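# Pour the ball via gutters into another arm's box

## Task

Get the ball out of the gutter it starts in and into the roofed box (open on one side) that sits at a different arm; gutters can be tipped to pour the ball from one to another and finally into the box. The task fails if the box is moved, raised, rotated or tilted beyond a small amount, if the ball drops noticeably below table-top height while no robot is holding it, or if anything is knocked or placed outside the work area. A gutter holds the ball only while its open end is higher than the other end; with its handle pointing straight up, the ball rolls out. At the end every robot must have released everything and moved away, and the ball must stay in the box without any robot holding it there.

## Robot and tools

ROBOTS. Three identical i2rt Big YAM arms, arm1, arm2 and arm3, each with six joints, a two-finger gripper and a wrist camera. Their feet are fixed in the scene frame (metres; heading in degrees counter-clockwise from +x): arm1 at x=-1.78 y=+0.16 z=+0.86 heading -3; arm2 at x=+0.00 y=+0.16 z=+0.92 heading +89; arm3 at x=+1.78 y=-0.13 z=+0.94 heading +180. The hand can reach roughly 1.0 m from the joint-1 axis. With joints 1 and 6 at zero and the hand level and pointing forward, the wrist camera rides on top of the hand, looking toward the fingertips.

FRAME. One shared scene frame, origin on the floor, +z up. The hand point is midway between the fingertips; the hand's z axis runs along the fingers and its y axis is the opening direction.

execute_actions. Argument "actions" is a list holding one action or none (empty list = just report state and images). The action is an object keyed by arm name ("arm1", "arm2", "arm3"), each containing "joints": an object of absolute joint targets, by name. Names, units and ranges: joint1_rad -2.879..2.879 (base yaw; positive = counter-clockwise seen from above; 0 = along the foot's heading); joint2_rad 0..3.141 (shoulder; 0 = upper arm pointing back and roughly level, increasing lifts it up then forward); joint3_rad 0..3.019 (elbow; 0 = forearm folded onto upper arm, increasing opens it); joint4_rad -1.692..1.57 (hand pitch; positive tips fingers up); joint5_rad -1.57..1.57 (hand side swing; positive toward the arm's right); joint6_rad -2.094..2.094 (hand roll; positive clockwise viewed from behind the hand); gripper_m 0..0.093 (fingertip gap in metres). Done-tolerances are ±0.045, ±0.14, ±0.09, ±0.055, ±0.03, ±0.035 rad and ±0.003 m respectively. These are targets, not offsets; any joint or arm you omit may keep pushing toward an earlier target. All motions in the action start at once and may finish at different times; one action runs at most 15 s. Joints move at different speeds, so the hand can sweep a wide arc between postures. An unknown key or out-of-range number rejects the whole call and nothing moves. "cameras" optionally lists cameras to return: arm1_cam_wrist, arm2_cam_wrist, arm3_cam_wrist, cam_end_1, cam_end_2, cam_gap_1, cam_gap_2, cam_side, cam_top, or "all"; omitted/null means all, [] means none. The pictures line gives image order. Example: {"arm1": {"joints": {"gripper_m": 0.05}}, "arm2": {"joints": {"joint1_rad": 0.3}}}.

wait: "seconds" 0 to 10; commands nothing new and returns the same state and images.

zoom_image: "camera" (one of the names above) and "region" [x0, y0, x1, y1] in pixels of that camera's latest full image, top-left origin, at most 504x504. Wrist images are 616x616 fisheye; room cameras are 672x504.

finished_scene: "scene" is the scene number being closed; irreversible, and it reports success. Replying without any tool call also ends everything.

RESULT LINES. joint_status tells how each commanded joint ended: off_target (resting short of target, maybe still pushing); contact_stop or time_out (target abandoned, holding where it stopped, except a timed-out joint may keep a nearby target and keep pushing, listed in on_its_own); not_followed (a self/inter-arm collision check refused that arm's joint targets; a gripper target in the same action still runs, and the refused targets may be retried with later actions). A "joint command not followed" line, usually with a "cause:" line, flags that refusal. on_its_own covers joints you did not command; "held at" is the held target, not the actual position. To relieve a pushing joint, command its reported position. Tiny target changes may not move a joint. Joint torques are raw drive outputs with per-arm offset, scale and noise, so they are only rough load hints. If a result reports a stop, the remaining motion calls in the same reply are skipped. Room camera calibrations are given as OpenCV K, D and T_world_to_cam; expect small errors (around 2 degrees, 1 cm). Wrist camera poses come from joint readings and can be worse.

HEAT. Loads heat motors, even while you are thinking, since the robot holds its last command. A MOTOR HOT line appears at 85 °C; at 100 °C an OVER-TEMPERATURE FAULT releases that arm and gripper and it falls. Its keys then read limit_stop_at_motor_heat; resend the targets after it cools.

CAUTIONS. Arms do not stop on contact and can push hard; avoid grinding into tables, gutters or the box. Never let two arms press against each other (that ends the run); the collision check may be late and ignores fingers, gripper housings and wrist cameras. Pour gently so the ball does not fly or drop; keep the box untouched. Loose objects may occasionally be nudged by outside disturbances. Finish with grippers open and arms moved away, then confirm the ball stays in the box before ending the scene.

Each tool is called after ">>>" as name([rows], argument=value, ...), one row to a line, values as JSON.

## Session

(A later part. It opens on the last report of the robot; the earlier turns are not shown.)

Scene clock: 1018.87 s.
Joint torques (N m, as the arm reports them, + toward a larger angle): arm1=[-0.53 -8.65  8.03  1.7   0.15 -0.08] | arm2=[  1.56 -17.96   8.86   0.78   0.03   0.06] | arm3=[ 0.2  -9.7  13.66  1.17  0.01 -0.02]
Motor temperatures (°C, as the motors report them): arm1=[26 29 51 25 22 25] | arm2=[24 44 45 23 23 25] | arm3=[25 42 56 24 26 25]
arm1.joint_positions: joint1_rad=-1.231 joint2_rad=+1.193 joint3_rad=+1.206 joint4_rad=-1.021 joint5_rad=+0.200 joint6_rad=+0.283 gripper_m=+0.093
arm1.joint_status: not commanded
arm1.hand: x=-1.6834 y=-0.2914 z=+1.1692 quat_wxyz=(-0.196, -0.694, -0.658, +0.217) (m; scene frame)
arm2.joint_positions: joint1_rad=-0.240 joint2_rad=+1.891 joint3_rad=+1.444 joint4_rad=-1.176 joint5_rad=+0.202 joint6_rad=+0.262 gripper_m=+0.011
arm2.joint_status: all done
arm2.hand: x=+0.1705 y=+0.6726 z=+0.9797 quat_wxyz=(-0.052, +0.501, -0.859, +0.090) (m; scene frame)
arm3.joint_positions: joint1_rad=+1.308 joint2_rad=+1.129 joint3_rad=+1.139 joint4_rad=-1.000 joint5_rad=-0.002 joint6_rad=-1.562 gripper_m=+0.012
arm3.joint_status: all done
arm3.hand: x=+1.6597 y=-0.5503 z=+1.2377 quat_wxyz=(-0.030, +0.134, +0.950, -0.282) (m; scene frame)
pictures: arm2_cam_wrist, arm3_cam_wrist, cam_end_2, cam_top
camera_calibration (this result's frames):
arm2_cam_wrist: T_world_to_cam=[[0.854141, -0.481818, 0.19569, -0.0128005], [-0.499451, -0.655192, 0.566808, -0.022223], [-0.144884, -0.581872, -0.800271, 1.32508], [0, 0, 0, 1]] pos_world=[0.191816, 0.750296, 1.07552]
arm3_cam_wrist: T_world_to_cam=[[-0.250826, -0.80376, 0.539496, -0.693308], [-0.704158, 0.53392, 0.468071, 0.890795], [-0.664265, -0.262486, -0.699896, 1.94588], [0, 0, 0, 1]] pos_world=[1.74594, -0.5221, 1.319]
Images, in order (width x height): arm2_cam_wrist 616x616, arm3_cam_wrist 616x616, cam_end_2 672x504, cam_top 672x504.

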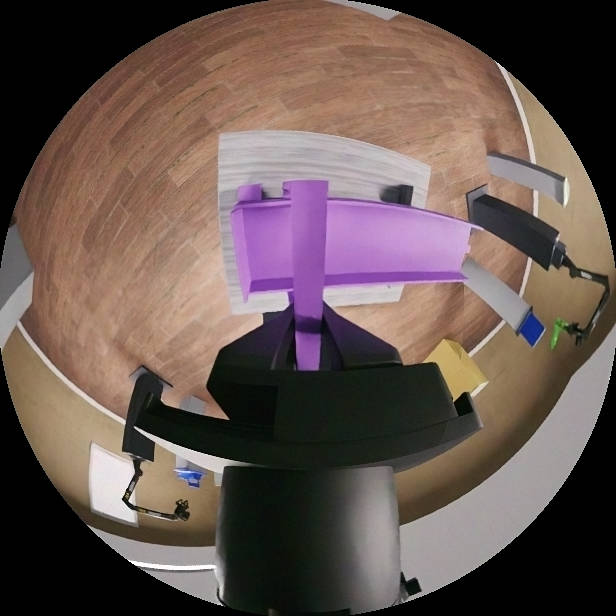

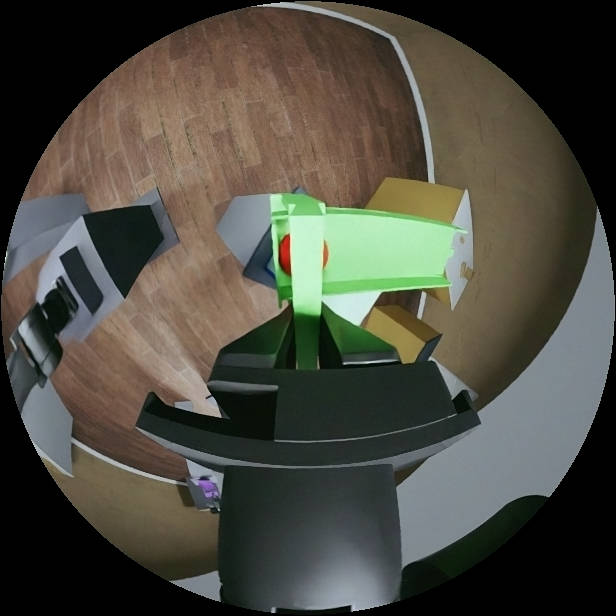

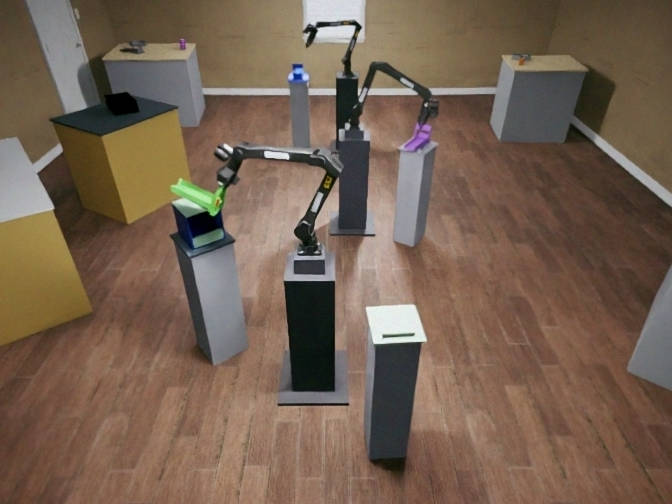

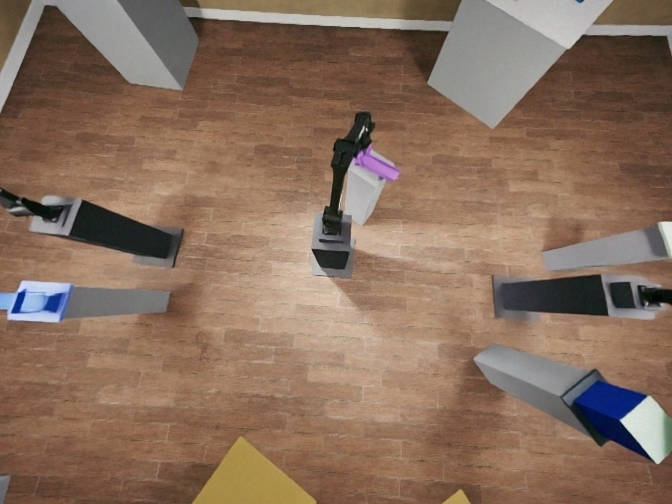

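>>> execute_actions([
  {"arm2":{"joints":{"gripper_m":0.093}},"arm3":{"joints":{"joint1_rad":1.55,"joint2_rad":1.23,"joint3_rad":1.25,"joint4_rad":-1.12,"joint5_rad":0.3,"joint6_rad":-1.0}}},
], cameras=["cam_end_2","arm3_cam_wrist"])

Scene clock: 1140.47 s.
Joint torques (N m, as the arm reports them, + toward a larger angle): arm1=[-0.44 -8.88  7.99  1.67  0.14 -0.08] | arm2=[  1.59 -18.03   8.95   0.77   0.03   0.06] | arm3=[ -0.66 -11.57  12.7    0.77   0.35   0.25]
Motor temperatures (°C, as the motors report them): arm1=[26 28 50 25 22 25] | arm2=[24 43 42 23 23 25] | arm3=[25 37 67 24 26 25]
arm1.joint_positions: joint1_rad=-1.231 joint2_rad=+1.193 joint3_rad=+1.206 joint4_rad=-1.021 joint5_rad=+0.200 joint6_rad=+0.283 gripper_m=+0.093
arm1.joint_status: not commanded
arm1.hand: x=-1.6834 y=-0.2914 z=+1.1692 quat_wxyz=(-0.196, -0.694, -0.658, +0.217) (m; scene frame)
arm2.joint_positions: joint1_rad=-0.240 joint2_rad=+1.891 joint3_rad=+1.443 joint4_rad=-1.176 joint5_rad=+0.201 joint6_rad=+0.263 gripper_m=+0.093
arm2.joint_status: all done
arm2.hand: x=+0.1703 y=+0.6722 z=+0.9793 quat_wxyz=(-0.051, +0.501, -0.859, +0.091) (m; scene frame)
arm3.joint_positions: joint1_rad=+1.554 joint2_rad=+1.252 joint3_rad=+1.190 joint4_rad=-1.118 joint5_rad=+0.295 joint6_rad=-1.014 gripper_m=+0.012
arm3.joint_status: all done
arm3.hand: x=+1.7165 y=-0.5664 z=+1.2060 quat_wxyz=(-0.082, +0.306, +0.922, -0.221) (m; scene frame)
pictures: arm3_cam_wrist, cam_end_2
camera_calibration (this result's frames):
arm3_cam_wrist: T_world_to_cam=[[-0.539665, -0.709148, 0.45373, -0.0220393], [-0.480055, 0.701953, 0.526127, 0.594679], [-0.691599, 0.0661173, -0.719249, 2.21358], [0, 0, 0, 1]] pos_world=[1.8045, -0.579422, 1.28924]
Images, in order (width x height): arm3_cam_wrist 616x616, cam_end_2 672x504.

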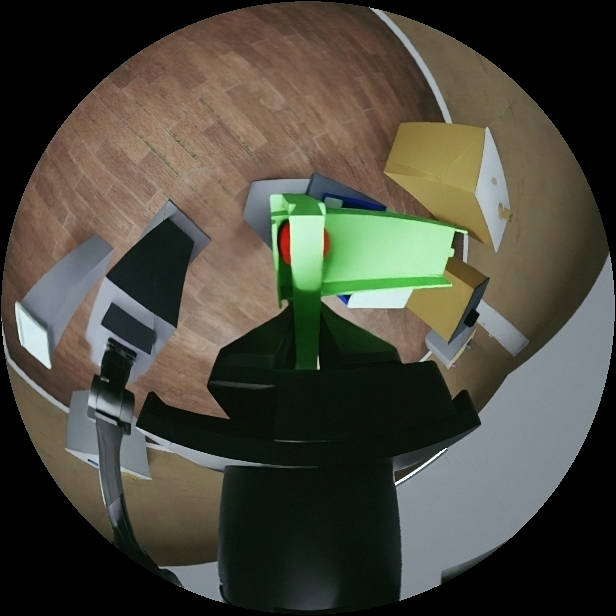

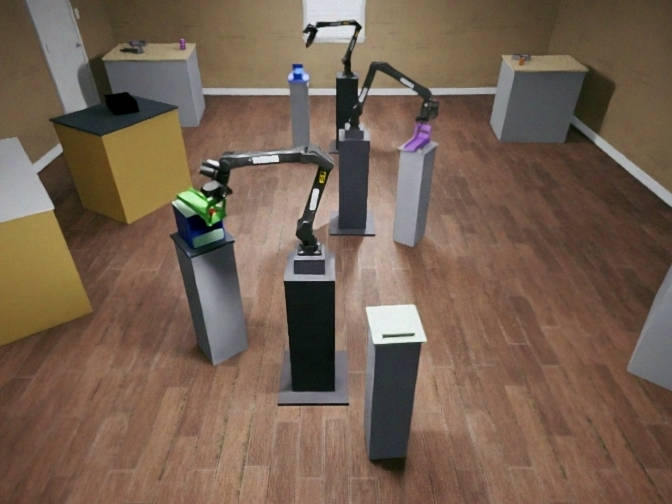

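>>> execute_actions([
  {"arm2":{"joints":{"joint3_rad":1.75,"joint4_rad":-1.4}},"arm3":{"joints":{"joint1_rad":1.747,"joint2_rad":1.325,"joint3_rad":1.32,"joint4_rad":-1.25,"joint5_rad":0.3,"joint6_rad":-0.41}}},
], cameras=["cam_end_2","arm3_cam_wrist"])

Scene clock: 1146.80 s.
Joint torques (N m, as the arm reports them, + toward a larger angle): arm1=[-0.42 -8.79  8.04  1.7   0.14 -0.08] | arm2=[  1.55 -18.15  13.21  -0.17   0.03   0.06] | arm3=[ -0.54 -12.22  12.67   0.5    0.49   0.18]
Motor temperatures (°C, as the motors report them): arm1=[26 28 50 25 22 25] | arm2=[24 43 43 23 23 25] | arm3=[25 37 67 24 26 25]
arm1.joint_positions: joint1_rad=-1.231 joint2_rad=+1.193 joint3_rad=+1.206 joint4_rad=-1.021 joint5_rad=+0.200 joint6_rad=+0.283 gripper_m=+0.093
arm1.joint_status: not commanded
arm1.hand: x=-1.6834 y=-0.2914 z=+1.1692 quat_wxyz=(-0.196, -0.694, -0.658, +0.217) (m; scene frame)
arm2.joint_positions: joint1_rad=-0.240 joint2_rad=+1.879 joint3_rad=+1.720 joint4_rad=-1.385 joint5_rad=+0.201 joint6_rad=+0.263 gripper_m=+0.093
arm2.joint_status: all done
arm2.hand: x=+0.1828 y=+0.7193 z=+1.0863 quat_wxyz=(-0.079, +0.498, -0.861, +0.062) (m; scene frame)
arm3.joint_positions: joint1_rad=+1.756 joint2_rad=+1.336 joint3_rad=+1.259 joint4_rad=-1.245 joint5_rad=+0.294 joint6_rad=-0.422 gripper_m=+0.012
arm3.joint_status: all done
arm3.hand: x=+1.8059 y=-0.5690 z=+1.1938 quat_wxyz=(-0.034, +0.474, +0.861, -0.182) (m; scene frame)
pictures: arm3_cam_wrist, cam_end_2
camera_calibration (this result's frames):
arm3_cam_wrist: T_world_to_cam=[[-0.812336, -0.47375, 0.340105, 0.791824], [-0.305503, 0.842445, 0.443795, 0.508844], [-0.496767, 0.256607, -0.829081, 2.15445], [0, 0, 0, 1]] pos_world=[1.86894, -0.606395, 1.29109]
Images, in order (width x height): arm3_cam_wrist 616x616, cam_end_2 672x504.

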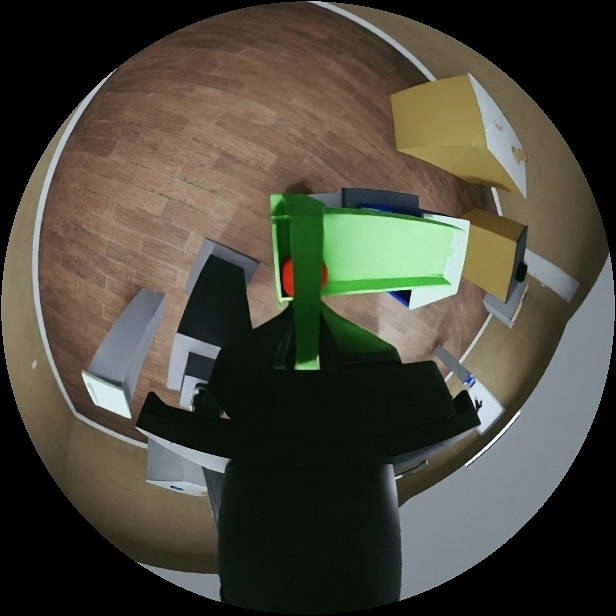

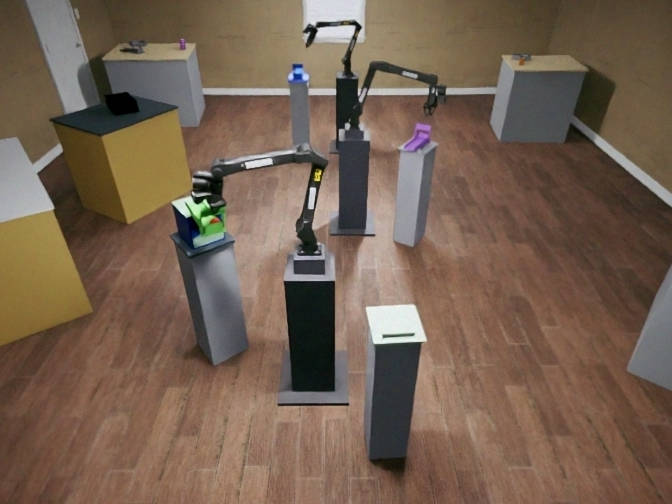

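>>> execute_actions([
  {"arm2":{"joints":{"joint2_rad":1.2,"joint3_rad":1.2,"joint4_rad":-1.0}},"arm3":{"joints":{"joint2_rad":1.40,"joint3_rad":1.045,"joint4_rad":-1.065,"joint5_rad":0.255,"joint6_rad":-0.39}}},
], cameras=["cam_end_2","arm3_cam_wrist","cam_side"])

>>> zoom_image(camera="cam_end_2", region=[150, 150, 270, 270])

Scene clock: 1173.13 s.
Joint torques (N m, as the arm reports them, + toward a larger angle): arm1=[-0.46 -8.8   7.99  1.7   0.15 -0.09] | arm2=[ 1.6  -7.19 11.28  2.2   0.01  0.04] | arm3=[ -0.94 -13.32   9.48   0.99   0.29   0.2 ]
Motor temperatures (°C, as the motors report them): arm1=[26 28 50 25 22 25] | arm2=[24 43 46 23 23 25] | arm3=[25 37 65 24 26 25]
arm1.joint_positions: joint1_rad=-1.231 joint2_rad=+1.193 joint3_rad=+1.206 joint4_rad=-1.021 joint5_rad=+0.200 joint6_rad=+0.283 gripper_m=+0.093
arm1.joint_status: not commanded
arm1.hand: x=-1.6834 y=-0.2914 z=+1.1692 quat_wxyz=(-0.196, -0.694, -0.658, +0.217) (m; scene frame)
arm2.joint_positions: joint1_rad=-0.240 joint2_rad=+1.185 joint3_rad=+1.201 joint4_rad=-1.021 joint5_rad=+0.201 joint6_rad=+0.263 gripper_m=+0.093
arm2.joint_status: all done
arm2.hand: x=+0.1496 y=+0.5929 z=+1.2271 quat_wxyz=(-0.263, +0.455, -0.841, -0.128) (m; scene frame)
arm3.joint_positions: joint1_rad=+1.756 joint2_rad=+1.421 joint3_rad=+1.017 joint4_rad=-1.079 joint5_rad=+0.252 joint6_rad=-0.403 gripper_m=+0.012
arm3.joint_status: all done
arm3.hand: x=+1.8081 y=-0.5337 z=+1.0653 quat_wxyz=(-0.066, +0.476, +0.870, -0.109) (m; scene frame)
pictures: arm3_cam_wrist, cam_end_2, cam_side
camera_calibration (this result's frames):
arm3_cam_wrist: T_world_to_cam=[[-0.821864, -0.51302, 0.247688, 0.948807], [-0.305562, 0.763927, 0.568372, 0.362283], [-0.480802, 0.391441, -0.784604, 2.03567], [0, 0, 0, 1]] pos_world=[1.86925, -0.586845, 1.15628]
Images, in order (width x height): arm3_cam_wrist 616x616, cam_end_2 672x504, cam_side 672x504.

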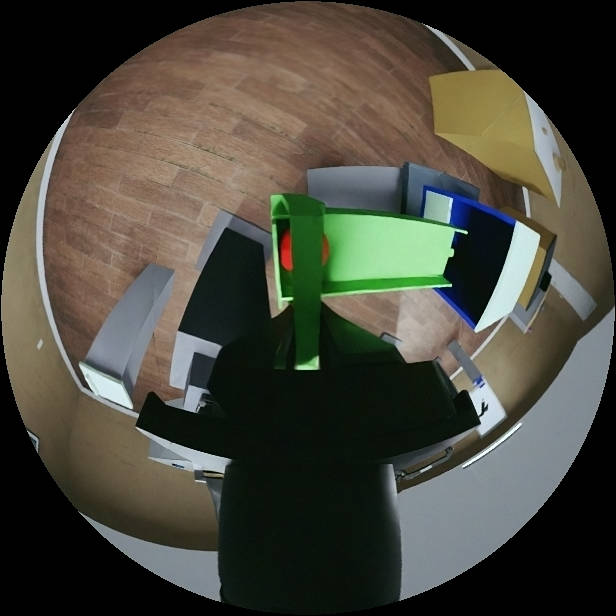

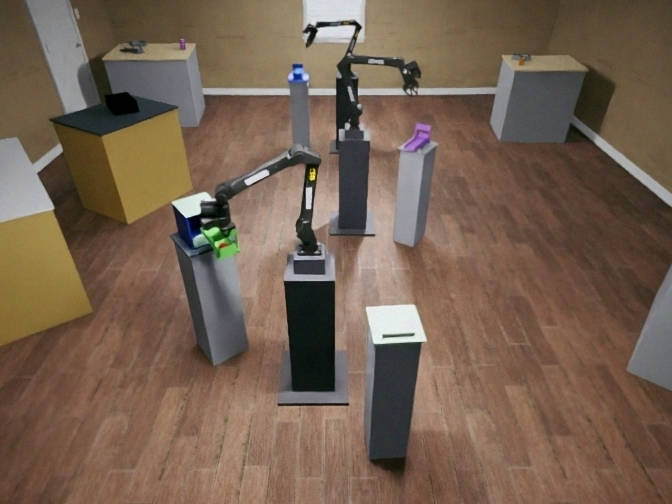

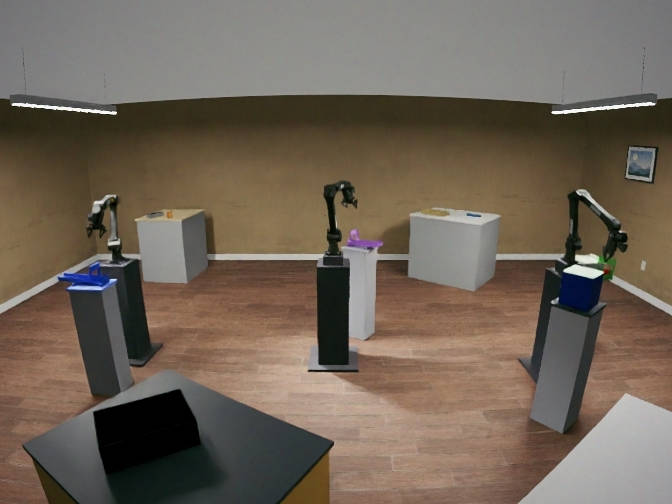

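Region (150, 150, 270, 270) of cam_end_2's 672x504 image, scaled by 4.200, with more detail than that image has.

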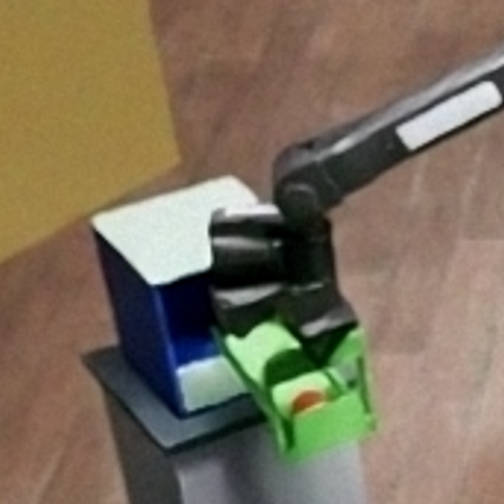

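>>> zoom_image(camera="arm3_cam_wrist", region=[380, 150, 580, 350])

Region (380, 150, 580, 350) of arm3_cam_wrist's 616x616 image, scaled by 2.520, with more detail than that image has.

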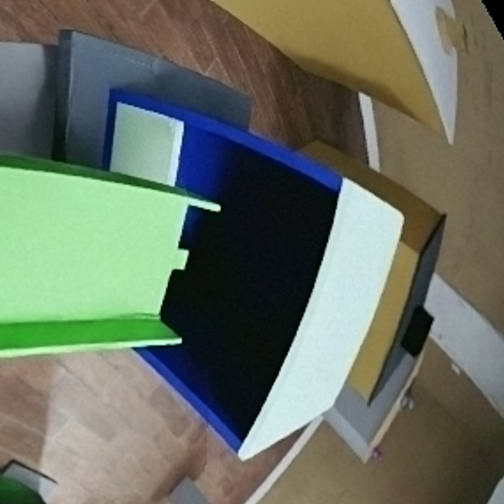

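>>> execute_actions([
  {"arm3":{"joints":{"joint1_rad":1.664,"joint2_rad":1.46,"joint3_rad":1.16,"joint4_rad":-1.07,"joint5_rad":0.245,"joint6_rad":-0.50}}},
], cameras=["arm3_cam_wrist","cam_end_2"])

Scene clock: 1212.17 s.
Joint torques (N m, as the arm reports them, + toward a larger angle): arm1=[-0.55 -8.74  8.02  1.73  0.14 -0.08] | arm2=[ 1.49 -7.35 11.43  2.21  0.    0.04] | arm3=[ -0.34 -13.47  11.36   0.73   0.34  -0.05]
Motor temperatures (°C, as the motors report them): arm1=[26 27 50 25 22 25] | arm2=[24 39 45 24 23 25] | arm3=[25 37 60 24 26 25]
arm1.joint_positions: joint1_rad=-1.231 joint2_rad=+1.193 joint3_rad=+1.206 joint4_rad=-1.021 joint5_rad=+0.200 joint6_rad=+0.283 gripper_m=+0.093
arm1.joint_status: not commanded
arm1.hand: x=-1.6834 y=-0.2914 z=+1.1692 quat_wxyz=(-0.196, -0.694, -0.658, +0.217) (m; scene frame)
arm2.joint_positions: joint1_rad=-0.240 joint2_rad=+1.185 joint3_rad=+1.201 joint4_rad=-1.021 joint5_rad=+0.201 joint6_rad=+0.263 gripper_m=+0.093
arm2.joint_status: not commanded
arm2.hand: x=+0.1496 y=+0.5929 z=+1.2271 quat_wxyz=(-0.263, +0.455, -0.841, -0.128) (m; scene frame)
arm3.joint_positions: joint1_rad=+1.662 joint2_rad=+1.467 joint3_rad=+1.106 joint4_rad=-1.079 joint5_rad=+0.241 joint6_rad=-0.488 gripper_m=+0.012
arm3.joint_status: all done
arm3.hand: x=+1.7744 y=-0.5685 z=+1.0799 quat_wxyz=(-0.059, +0.481, +0.867, -0.117) (m; scene frame)
pictures: arm3_cam_wrist, cam_end_2
camera_calibration (this result's frames):
arm3_cam_wrist: T_world_to_cam=[[-0.828135, -0.499163, 0.255007, 0.910746], [-0.300124, 0.779098, 0.550392, 0.388703], [-0.47341, 0.379266, -0.795009, 2.03575], [0, 0, 0, 1]] pos_world=[1.83463, -0.62032, 1.17226]
Images, in order (width x height): arm3_cam_wrist 616x616, cam_end_2 672x504.

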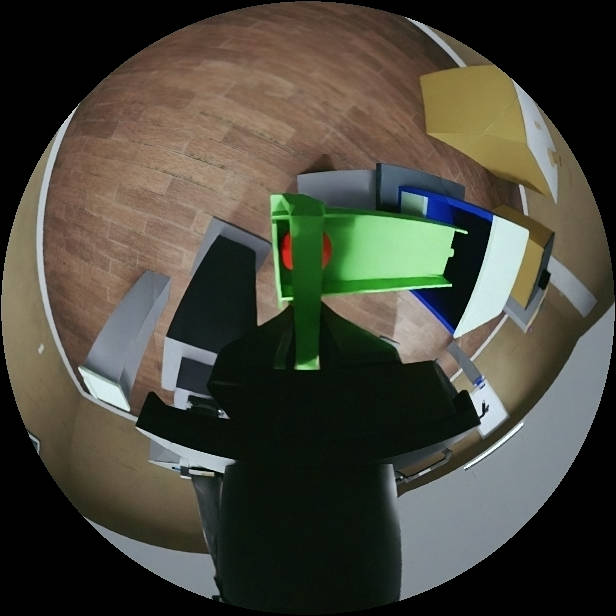

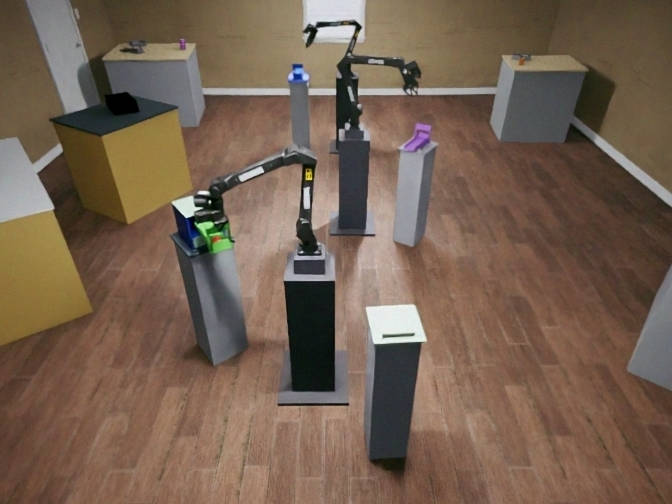

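>>> execute_actions([
  {"arm3":{"joints":{"joint1_rad":1.575,"joint2_rad":1.53,"joint3_rad":1.22,"joint4_rad":-1.05,"joint5_rad":0.23,"joint6_rad":-0.60}}},
], cameras=["arm3_cam_wrist","cam_end_2"])

Scene clock: 1224.50 s.
Joint torques (N m, as the arm reports them, + toward a larger angle): arm1=[-0.57 -8.83  8.02  1.71  0.15 -0.08] | arm2=[ 1.51 -7.29 11.42  2.21  0.01  0.05] | arm3=[  0.06 -14.71  11.86   0.69   0.28  -0.08]
Motor temperatures (°C, as the motors report them): arm1=[26 27 49 25 22 25] | arm2=[24 39 45 24 23 25] | arm3=[25 37 61 24 26 25]
arm1.joint_positions: joint1_rad=-1.231 joint2_rad=+1.193 joint3_rad=+1.206 joint4_rad=-1.021 joint5_rad=+0.200 joint6_rad=+0.283 gripper_m=+0.093
arm1.joint_status: not commanded
arm1.hand: x=-1.6834 y=-0.2914 z=+1.1692 quat_wxyz=(-0.196, -0.694, -0.658, +0.217) (m; scene frame)
arm2.joint_positions: joint1_rad=-0.240 joint2_rad=+1.185 joint3_rad=+1.201 joint4_rad=-1.021 joint5_rad=+0.201 joint6_rad=+0.263 gripper_m=+0.093
arm2.joint_status: not commanded
arm2.hand: x=+0.1496 y=+0.5929 z=+1.2271 quat_wxyz=(-0.263, +0.455, -0.841, -0.128) (m; scene frame)
arm3.joint_positions: joint1_rad=+1.572 joint2_rad=+1.536 joint3_rad=+1.164 joint4_rad=-1.060 joint5_rad=+0.226 joint6_rad=-0.589 gripper_m=+0.012
arm3.joint_status: all done
arm3.hand: x=+1.7372 y=-0.5931 z=+1.0721 quat_wxyz=(-0.062, +0.477, +0.870, -0.110) (m; scene frame)
pictures: arm3_cam_wrist, cam_end_2
camera_calibration (this result's frames):
arm3_cam_wrist: T_world_to_cam=[[-0.824153, -0.510128, 0.246053, 0.865769], [-0.30747, 0.767836, 0.562041, 0.394577], [-0.475641, 0.387554, -0.789663, 2.02428], [0, 0, 0, 1]] pos_world=[1.79768, -0.645836, 1.16371]
Images, in order (width x height): arm3_cam_wrist 616x616, cam_end_2 672x504.

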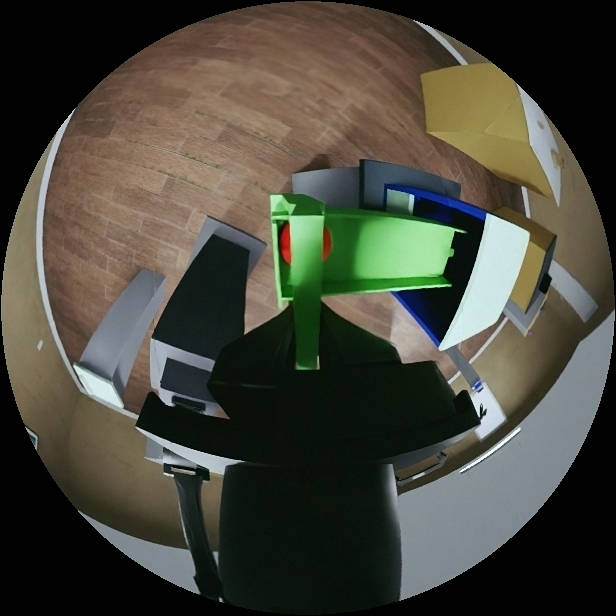

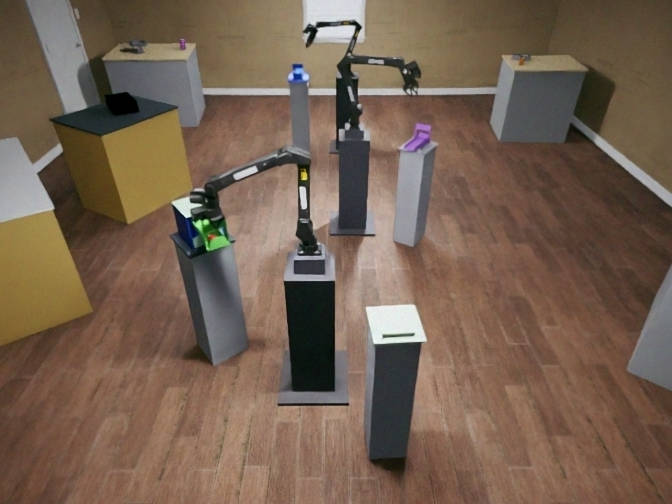

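>>> execute_actions([
  {"arm3":{"joints":{"joint1_rad":1.497,"joint2_rad":1.585,"joint3_rad":1.29,"joint4_rad":-1.04,"joint5_rad":0.215,"joint6_rad":-0.68}}},
], cameras=["arm3_cam_wrist","cam_end_2"])

>>> zoom_image(camera="arm3_cam_wrist", region=[330, 150, 550, 370])

Scene clock: 1232.43 s.
Joint torques (N m, as the arm reports them, + toward a larger angle): arm1=[-0.53 -8.7   8.03  1.71  0.14 -0.08] | arm2=[ 1.53 -7.33 11.43  2.2   0.01  0.04] | arm3=[  0.61 -15.17  11.97   0.82   0.25  -0.04]
Motor temperatures (°C, as the motors report them): arm1=[26 27 49 25 22 25] | arm2=[24 38 45 24 23 25] | arm3=[25 37 62 24 26 25]
arm1.joint_positions: joint1_rad=-1.231 joint2_rad=+1.193 joint3_rad=+1.206 joint4_rad=-1.021 joint5_rad=+0.200 joint6_rad=+0.283 gripper_m=+0.093
arm1.joint_status: not commanded
arm1.hand: x=-1.6834 y=-0.2914 z=+1.1692 quat_wxyz=(-0.196, -0.694, -0.658, +0.217) (m; scene frame)
arm2.joint_positions: joint1_rad=-0.240 joint2_rad=+1.185 joint3_rad=+1.201 joint4_rad=-1.021 joint5_rad=+0.201 joint6_rad=+0.263 gripper_m=+0.093
arm2.joint_status: not commanded
arm2.hand: x=+0.1496 y=+0.5929 z=+1.2271 quat_wxyz=(-0.263, +0.455, -0.841, -0.128) (m; scene frame)
arm3.joint_positions: joint1_rad=+1.495 joint2_rad=+1.589 joint3_rad=+1.231 joint4_rad=-1.050 joint5_rad=+0.212 joint6_rad=-0.668 gripper_m=+0.012
arm3.joint_status: all done
arm3.hand: x=+1.7015 y=-0.6166 z=+1.0735 quat_wxyz=(-0.059, +0.477, +0.870, -0.112) (m; scene frame)
pictures: arm3_cam_wrist, cam_end_2
camera_calibration (this result's frames):
arm3_cam_wrist: T_world_to_cam=[[-0.823864, -0.509798, 0.247698, 0.822012], [-0.309793, 0.770993, 0.556416, 0.412769], [-0.474633, 0.381676, -0.793125, 2.01591], [0, 0, 0, 1]] pos_world=[1.76192, -0.668607, 1.16559]
Images, in order (width x height): arm3_cam_wrist 616x616, cam_end_2 672x504.

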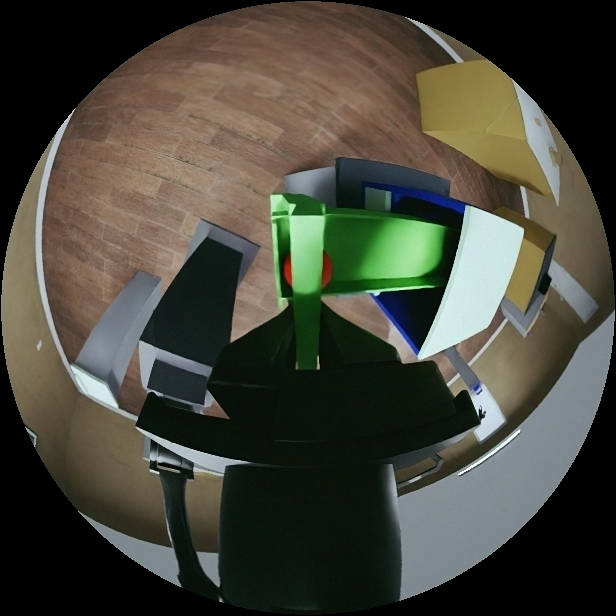

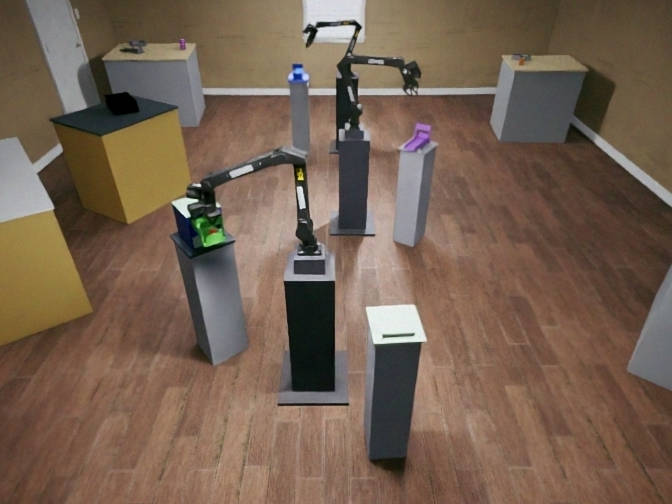

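Region (330, 150, 550, 370) of arm3_cam_wrist's 616x616 image, scaled by 2.291, with more detail than that image has.

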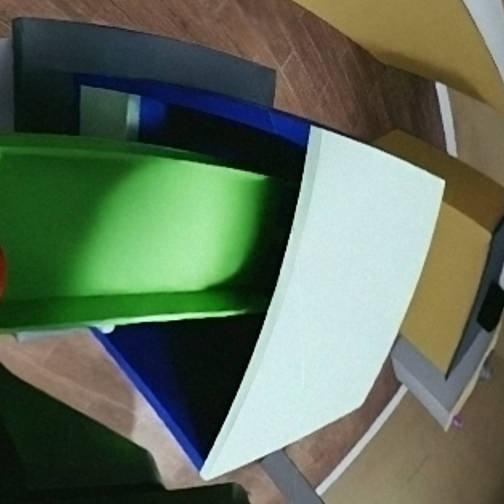

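>>> execute_actions([
  {"arm3":{"joints":{"joint4_rad":-1.145,"joint5_rad":0.09}}},
], cameras=["arm3_cam_wrist"])

>>> wait(seconds=2)

Scene clock: 1240.70 s.
Joint torques (N m, as the arm reports them, + toward a larger angle): arm1=[-0.57 -8.8   7.99  1.72  0.15 -0.08] | arm2=[ 1.51 -7.25 11.42  2.22  0.01  0.05] | arm3=[  0.69 -14.82  11.7    0.17   0.03  -0.04]
Motor temperatures (°C, as the motors report them): arm1=[26 27 49 25 22 25] | arm2=[24 38 45 24 23 25] | arm3=[25 37 63 24 26 25]
arm1.joint_positions: joint1_rad=-1.231 joint2_rad=+1.193 joint3_rad=+1.206 joint4_rad=-1.021 joint5_rad=+0.200 joint6_rad=+0.283 gripper_m=+0.093
arm1.joint_status: not commanded
arm1.hand: x=-1.6834 y=-0.2914 z=+1.1692 quat_wxyz=(-0.196, -0.694, -0.658, +0.217) (m; scene frame)
arm2.joint_positions: joint1_rad=-0.240 joint2_rad=+1.185 joint3_rad=+1.201 joint4_rad=-1.021 joint5_rad=+0.201 joint6_rad=+0.263 gripper_m=+0.093
arm2.joint_status: not commanded
arm2.hand: x=+0.1496 y=+0.5929 z=+1.2271 quat_wxyz=(-0.263, +0.455, -0.841, -0.128) (m; scene frame)
arm3.joint_positions: joint1_rad=+1.495 joint2_rad=+1.589 joint3_rad=+1.231 joint4_rad=-1.137 joint5_rad=+0.090 joint6_rad=-0.669 gripper_m=+0.012
arm3.joint_status: all done
arm3.hand: x=+1.7239 y=-0.5976 z=+1.0682 quat_wxyz=(-0.021, +0.473, +0.879, -0.049) (m; scene frame)
pictures: arm3_cam_wrist
camera_calibration (this result's frames):
arm3_cam_wrist: T_world_to_cam=[[-0.837581, -0.536862, 0.101176, 1.01543], [-0.39389, 0.721778, 0.569111, 0.510003], [-0.378561, 0.436825, -0.816012, 1.90684], [0, 0, 0, 1]] pos_world=[1.77325, -0.655918, 1.16302]
Images, in order (width x height): arm3_cam_wrist 616x616.

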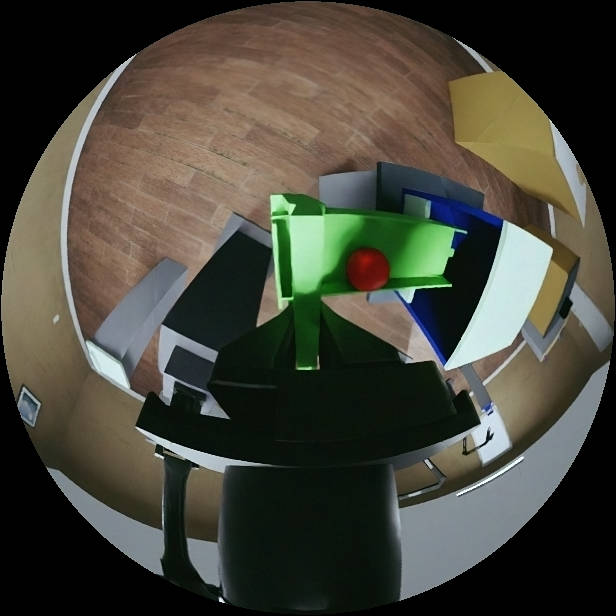

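Scene clock: 1242.70 s.
Joint torques (N m, as the arm reports them, + toward a larger angle): arm1=[-0.42 -8.69  8.02  1.72  0.16 -0.08] | arm2=[ 1.48 -7.33 11.43  2.21  0.01  0.05] | arm3=[  0.05 -15.49  11.94   0.1    0.07  -0.02]
Motor temperatures (°C, as the motors report them): arm1=[26 27 49 25 22 25] | arm2=[24 38 45 24 23 25] | arm3=[25 37 63 24 26 25]
arm1.joint_positions: joint1_rad=-1.231 joint2_rad=+1.193 joint3_rad=+1.206 joint4_rad=-1.021 joint5_rad=+0.200 joint6_rad=+0.283 gripper_m=+0.093
arm1.joint_status: not commanded
arm1.hand: x=-1.6834 y=-0.2914 z=+1.1692 quat_wxyz=(-0.196, -0.694, -0.658, +0.217) (m; scene frame)
arm2.joint_positions: joint1_rad=-0.240 joint2_rad=+1.185 joint3_rad=+1.201 joint4_rad=-1.021 joint5_rad=+0.201 joint6_rad=+0.263 gripper_m=+0.093
arm2.joint_status: not commanded
arm2.hand: x=+0.1496 y=+0.5929 z=+1.2271 quat_wxyz=(-0.263, +0.455, -0.841, -0.128) (m; scene frame)
arm3.joint_positions: joint1_rad=+1.495 joint2_rad=+1.589 joint3_rad=+1.231 joint4_rad=-1.137 joint5_rad=+0.089 joint6_rad=-0.669 gripper_m=+0.012
arm3.joint_status: all done
arm3.hand: x=+1.7241 y=-0.5976 z=+1.0682 quat_wxyz=(-0.021, +0.473, +0.879, -0.048) (m; scene frame)
wait: 2.00 s; at rest by 0.27 s
pictures: arm1_cam_wrist, arm2_cam_wrist, arm3_cam_wrist, cam_end_1, cam_end_2, cam_gap_1, cam_gap_2, cam_side, cam_top
camera_calibration (this result's frames):
arm1_cam_wrist: T_world_to_cam=[[-0.998042, 0.0582383, 0.0228238, -1.69168], [0.0586558, 0.998115, 0.018069, 0.375398], [-0.0217284, 0.0193724, -0.999576, 1.26642], [0, 0, 0, 1]] pos_world=[-1.68287, -0.300703, 1.29771]
arm2_cam_wrist: T_world_to_cam=[[0.836759, -0.54738, 0.014461, 0.182088], [-0.54757, -0.836515, 0.02026, 0.560265], [0.00100695, -0.0248711, -0.99969, 1.36628], [0, 0, 0, 1]] pos_world=[0.153045, 0.602323, 1.35187]
arm3_cam_wrist: T_world_to_cam=[[-0.837674, -0.536942, 0.099973, 1.01704], [-0.394832, 0.721806, 0.568422, 0.512511], [-0.377371, 0.43668, -0.81664, 1.90547], [0, 0, 0, 1]] pos_world=[1.77337, -0.655924, 1.16308]
Images, in order (width x height): arm1_cam_wrist 616x616, arm2_cam_wrist 616x616, arm3_cam_wrist 616x616, cam_end_1 672x504, cam_end_2 672x504, cam_gap_1 672x504, cam_gap_2 672x504, cam_side 672x504, cam_top 672x504.

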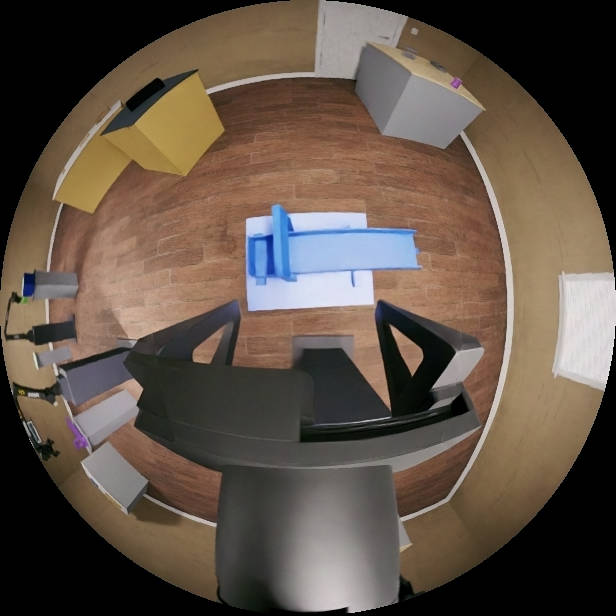

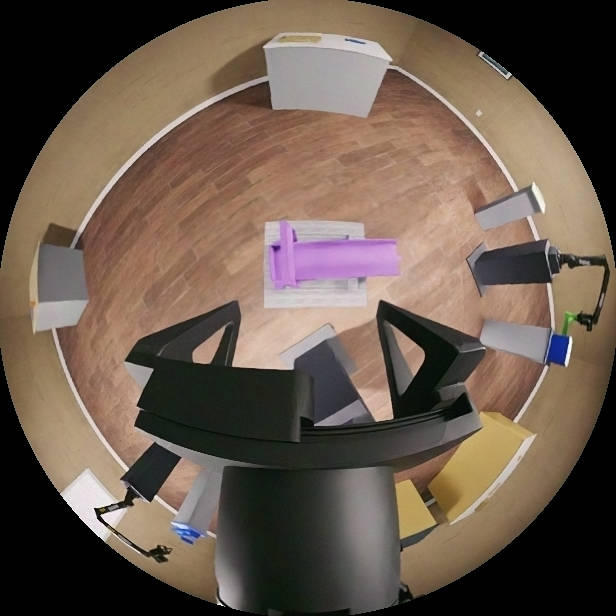

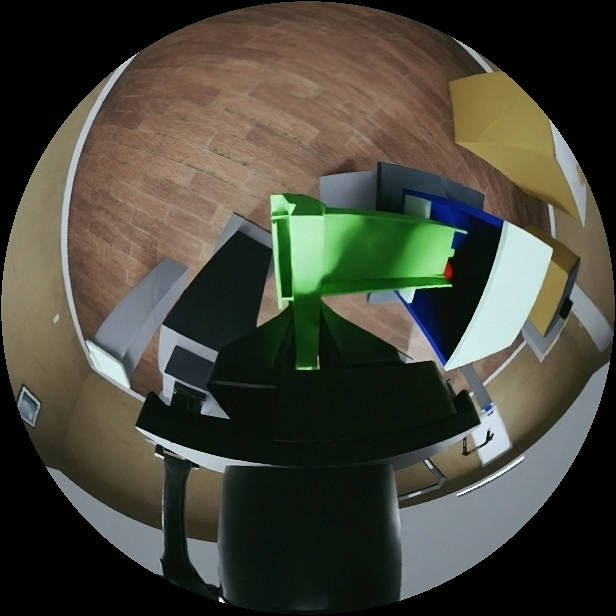

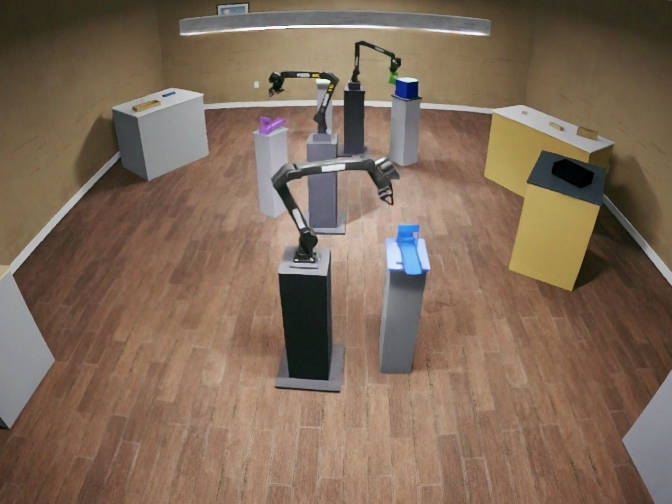

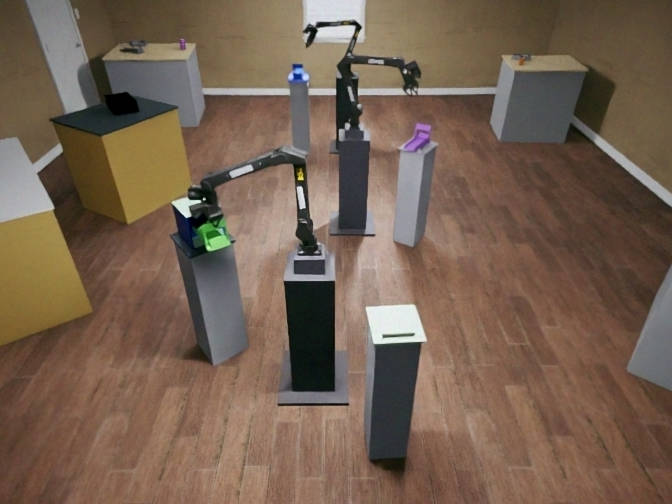

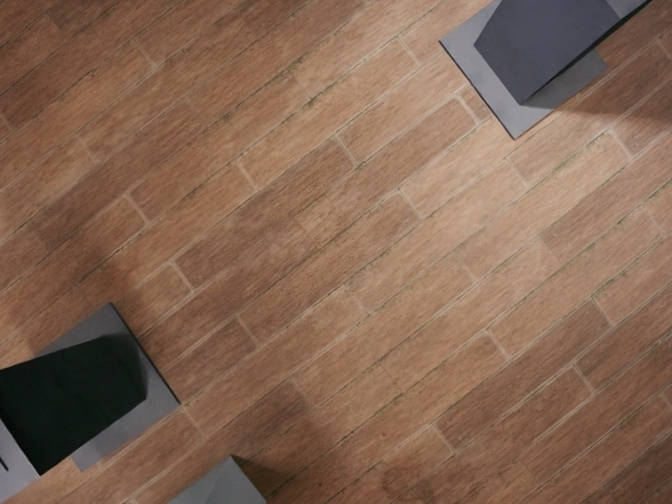

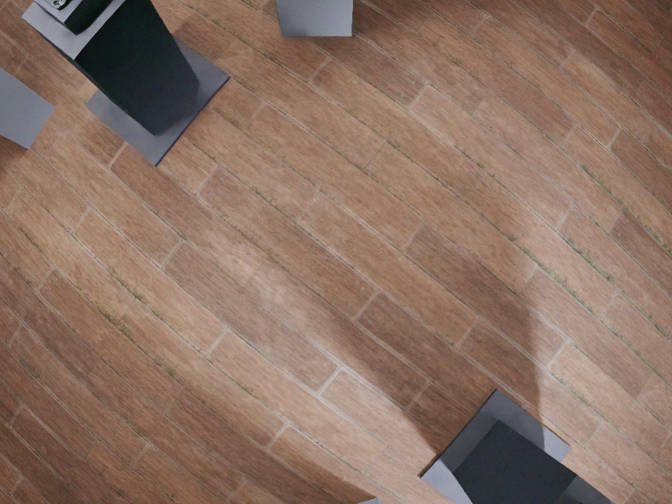

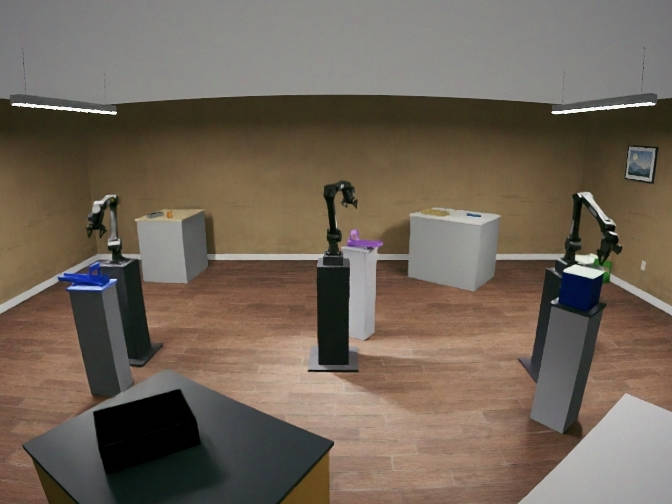

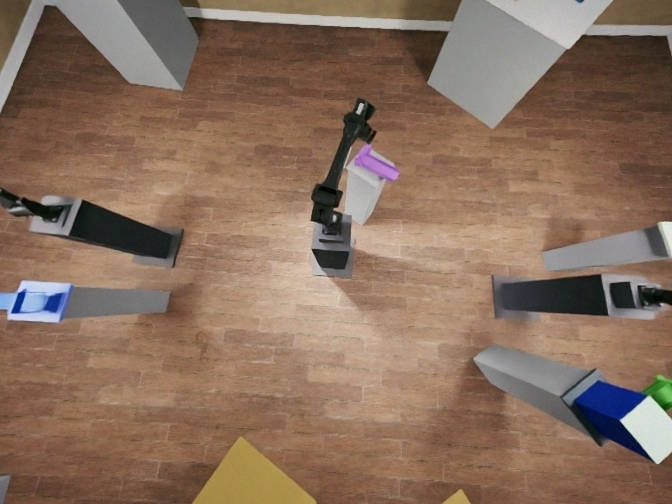

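>>> execute_actions(actions=[], cameras=["arm3_cam_wrist","cam_end_2"])

>>> zoom_image(camera="arm3_cam_wrist", region=[360, 160, 560, 360])

Scene clock: 1248.73 s.
Joint torques (N m, as the arm reports them, + toward a larger angle): arm1=[-0.46 -8.78  8.03  1.7   0.14 -0.07] | arm2=[ 1.51 -7.24 11.41  2.18  0.01  0.05] | arm3=[  0.07 -15.36  11.72   0.     0.12  -0.03]
Motor temperatures (°C, as the motors report them): arm1=[26 27 49 25 22 25] | arm2=[24 38 45 24 23 25] | arm3=[25 37 63 24 26 25]
arm1.joint_positions: joint1_rad=-1.231 joint2_rad=+1.193 joint3_rad=+1.206 joint4_rad=-1.021 joint5_rad=+0.200 joint6_rad=+0.283 gripper_m=+0.093
arm1.joint_status: not commanded
arm1.hand: x=-1.6834 y=-0.2914 z=+1.1692 quat_wxyz=(-0.196, -0.694, -0.658, +0.217) (m; scene frame)
arm2.joint_positions: joint1_rad=-0.240 joint2_rad=+1.185 joint3_rad=+1.201 joint4_rad=-1.021 joint5_rad=+0.201 joint6_rad=+0.263 gripper_m=+0.093
arm2.joint_status: not commanded
arm2.hand: x=+0.1496 y=+0.5929 z=+1.2271 quat_wxyz=(-0.263, +0.455, -0.841, -0.128) (m; scene frame)
arm3.joint_positions: joint1_rad=+1.495 joint2_rad=+1.589 joint3_rad=+1.231 joint4_rad=-1.137 joint5_rad=+0.089 joint6_rad=-0.669 gripper_m=+0.012
arm3.joint_status: all done
arm3.hand: x=+1.7241 y=-0.5976 z=+1.0682 quat_wxyz=(-0.021, +0.473, +0.879, -0.048) (m; scene frame)
pictures: arm3_cam_wrist, cam_end_2
camera_calibration (this result's frames):
arm3_cam_wrist: T_world_to_cam=[[-0.837674, -0.536942, 0.099973, 1.01704], [-0.394832, 0.721806, 0.568422, 0.512511], [-0.377371, 0.43668, -0.81664, 1.90547], [0, 0, 0, 1]] pos_world=[1.77337, -0.655924, 1.16308]
Images, in order (width x height): arm3_cam_wrist 616x616, cam_end_2 672x504.

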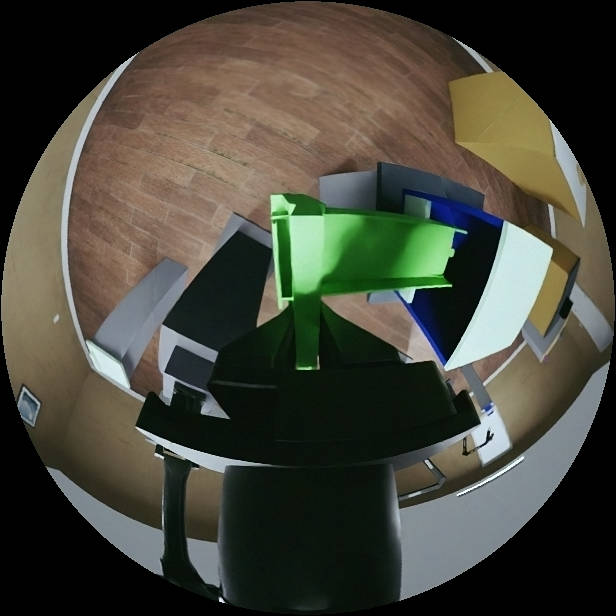

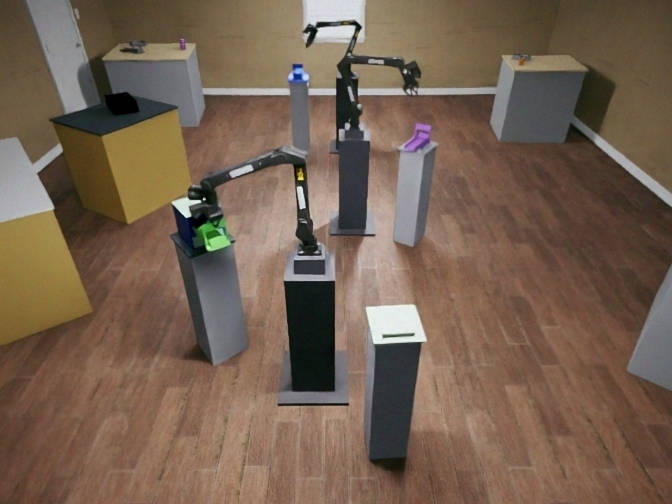

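Region (360, 160, 560, 360) of arm3_cam_wrist's 616x616 image, scaled by 2.520, with more detail than that image has.

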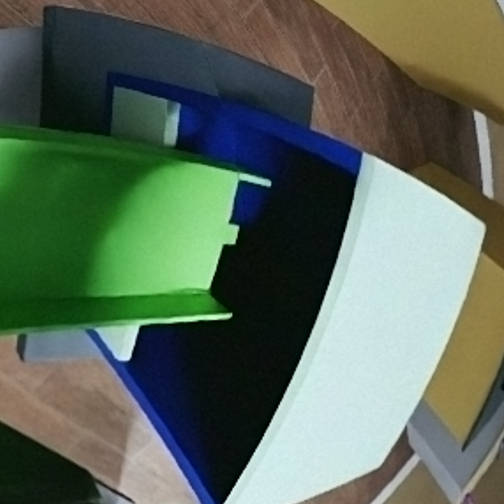

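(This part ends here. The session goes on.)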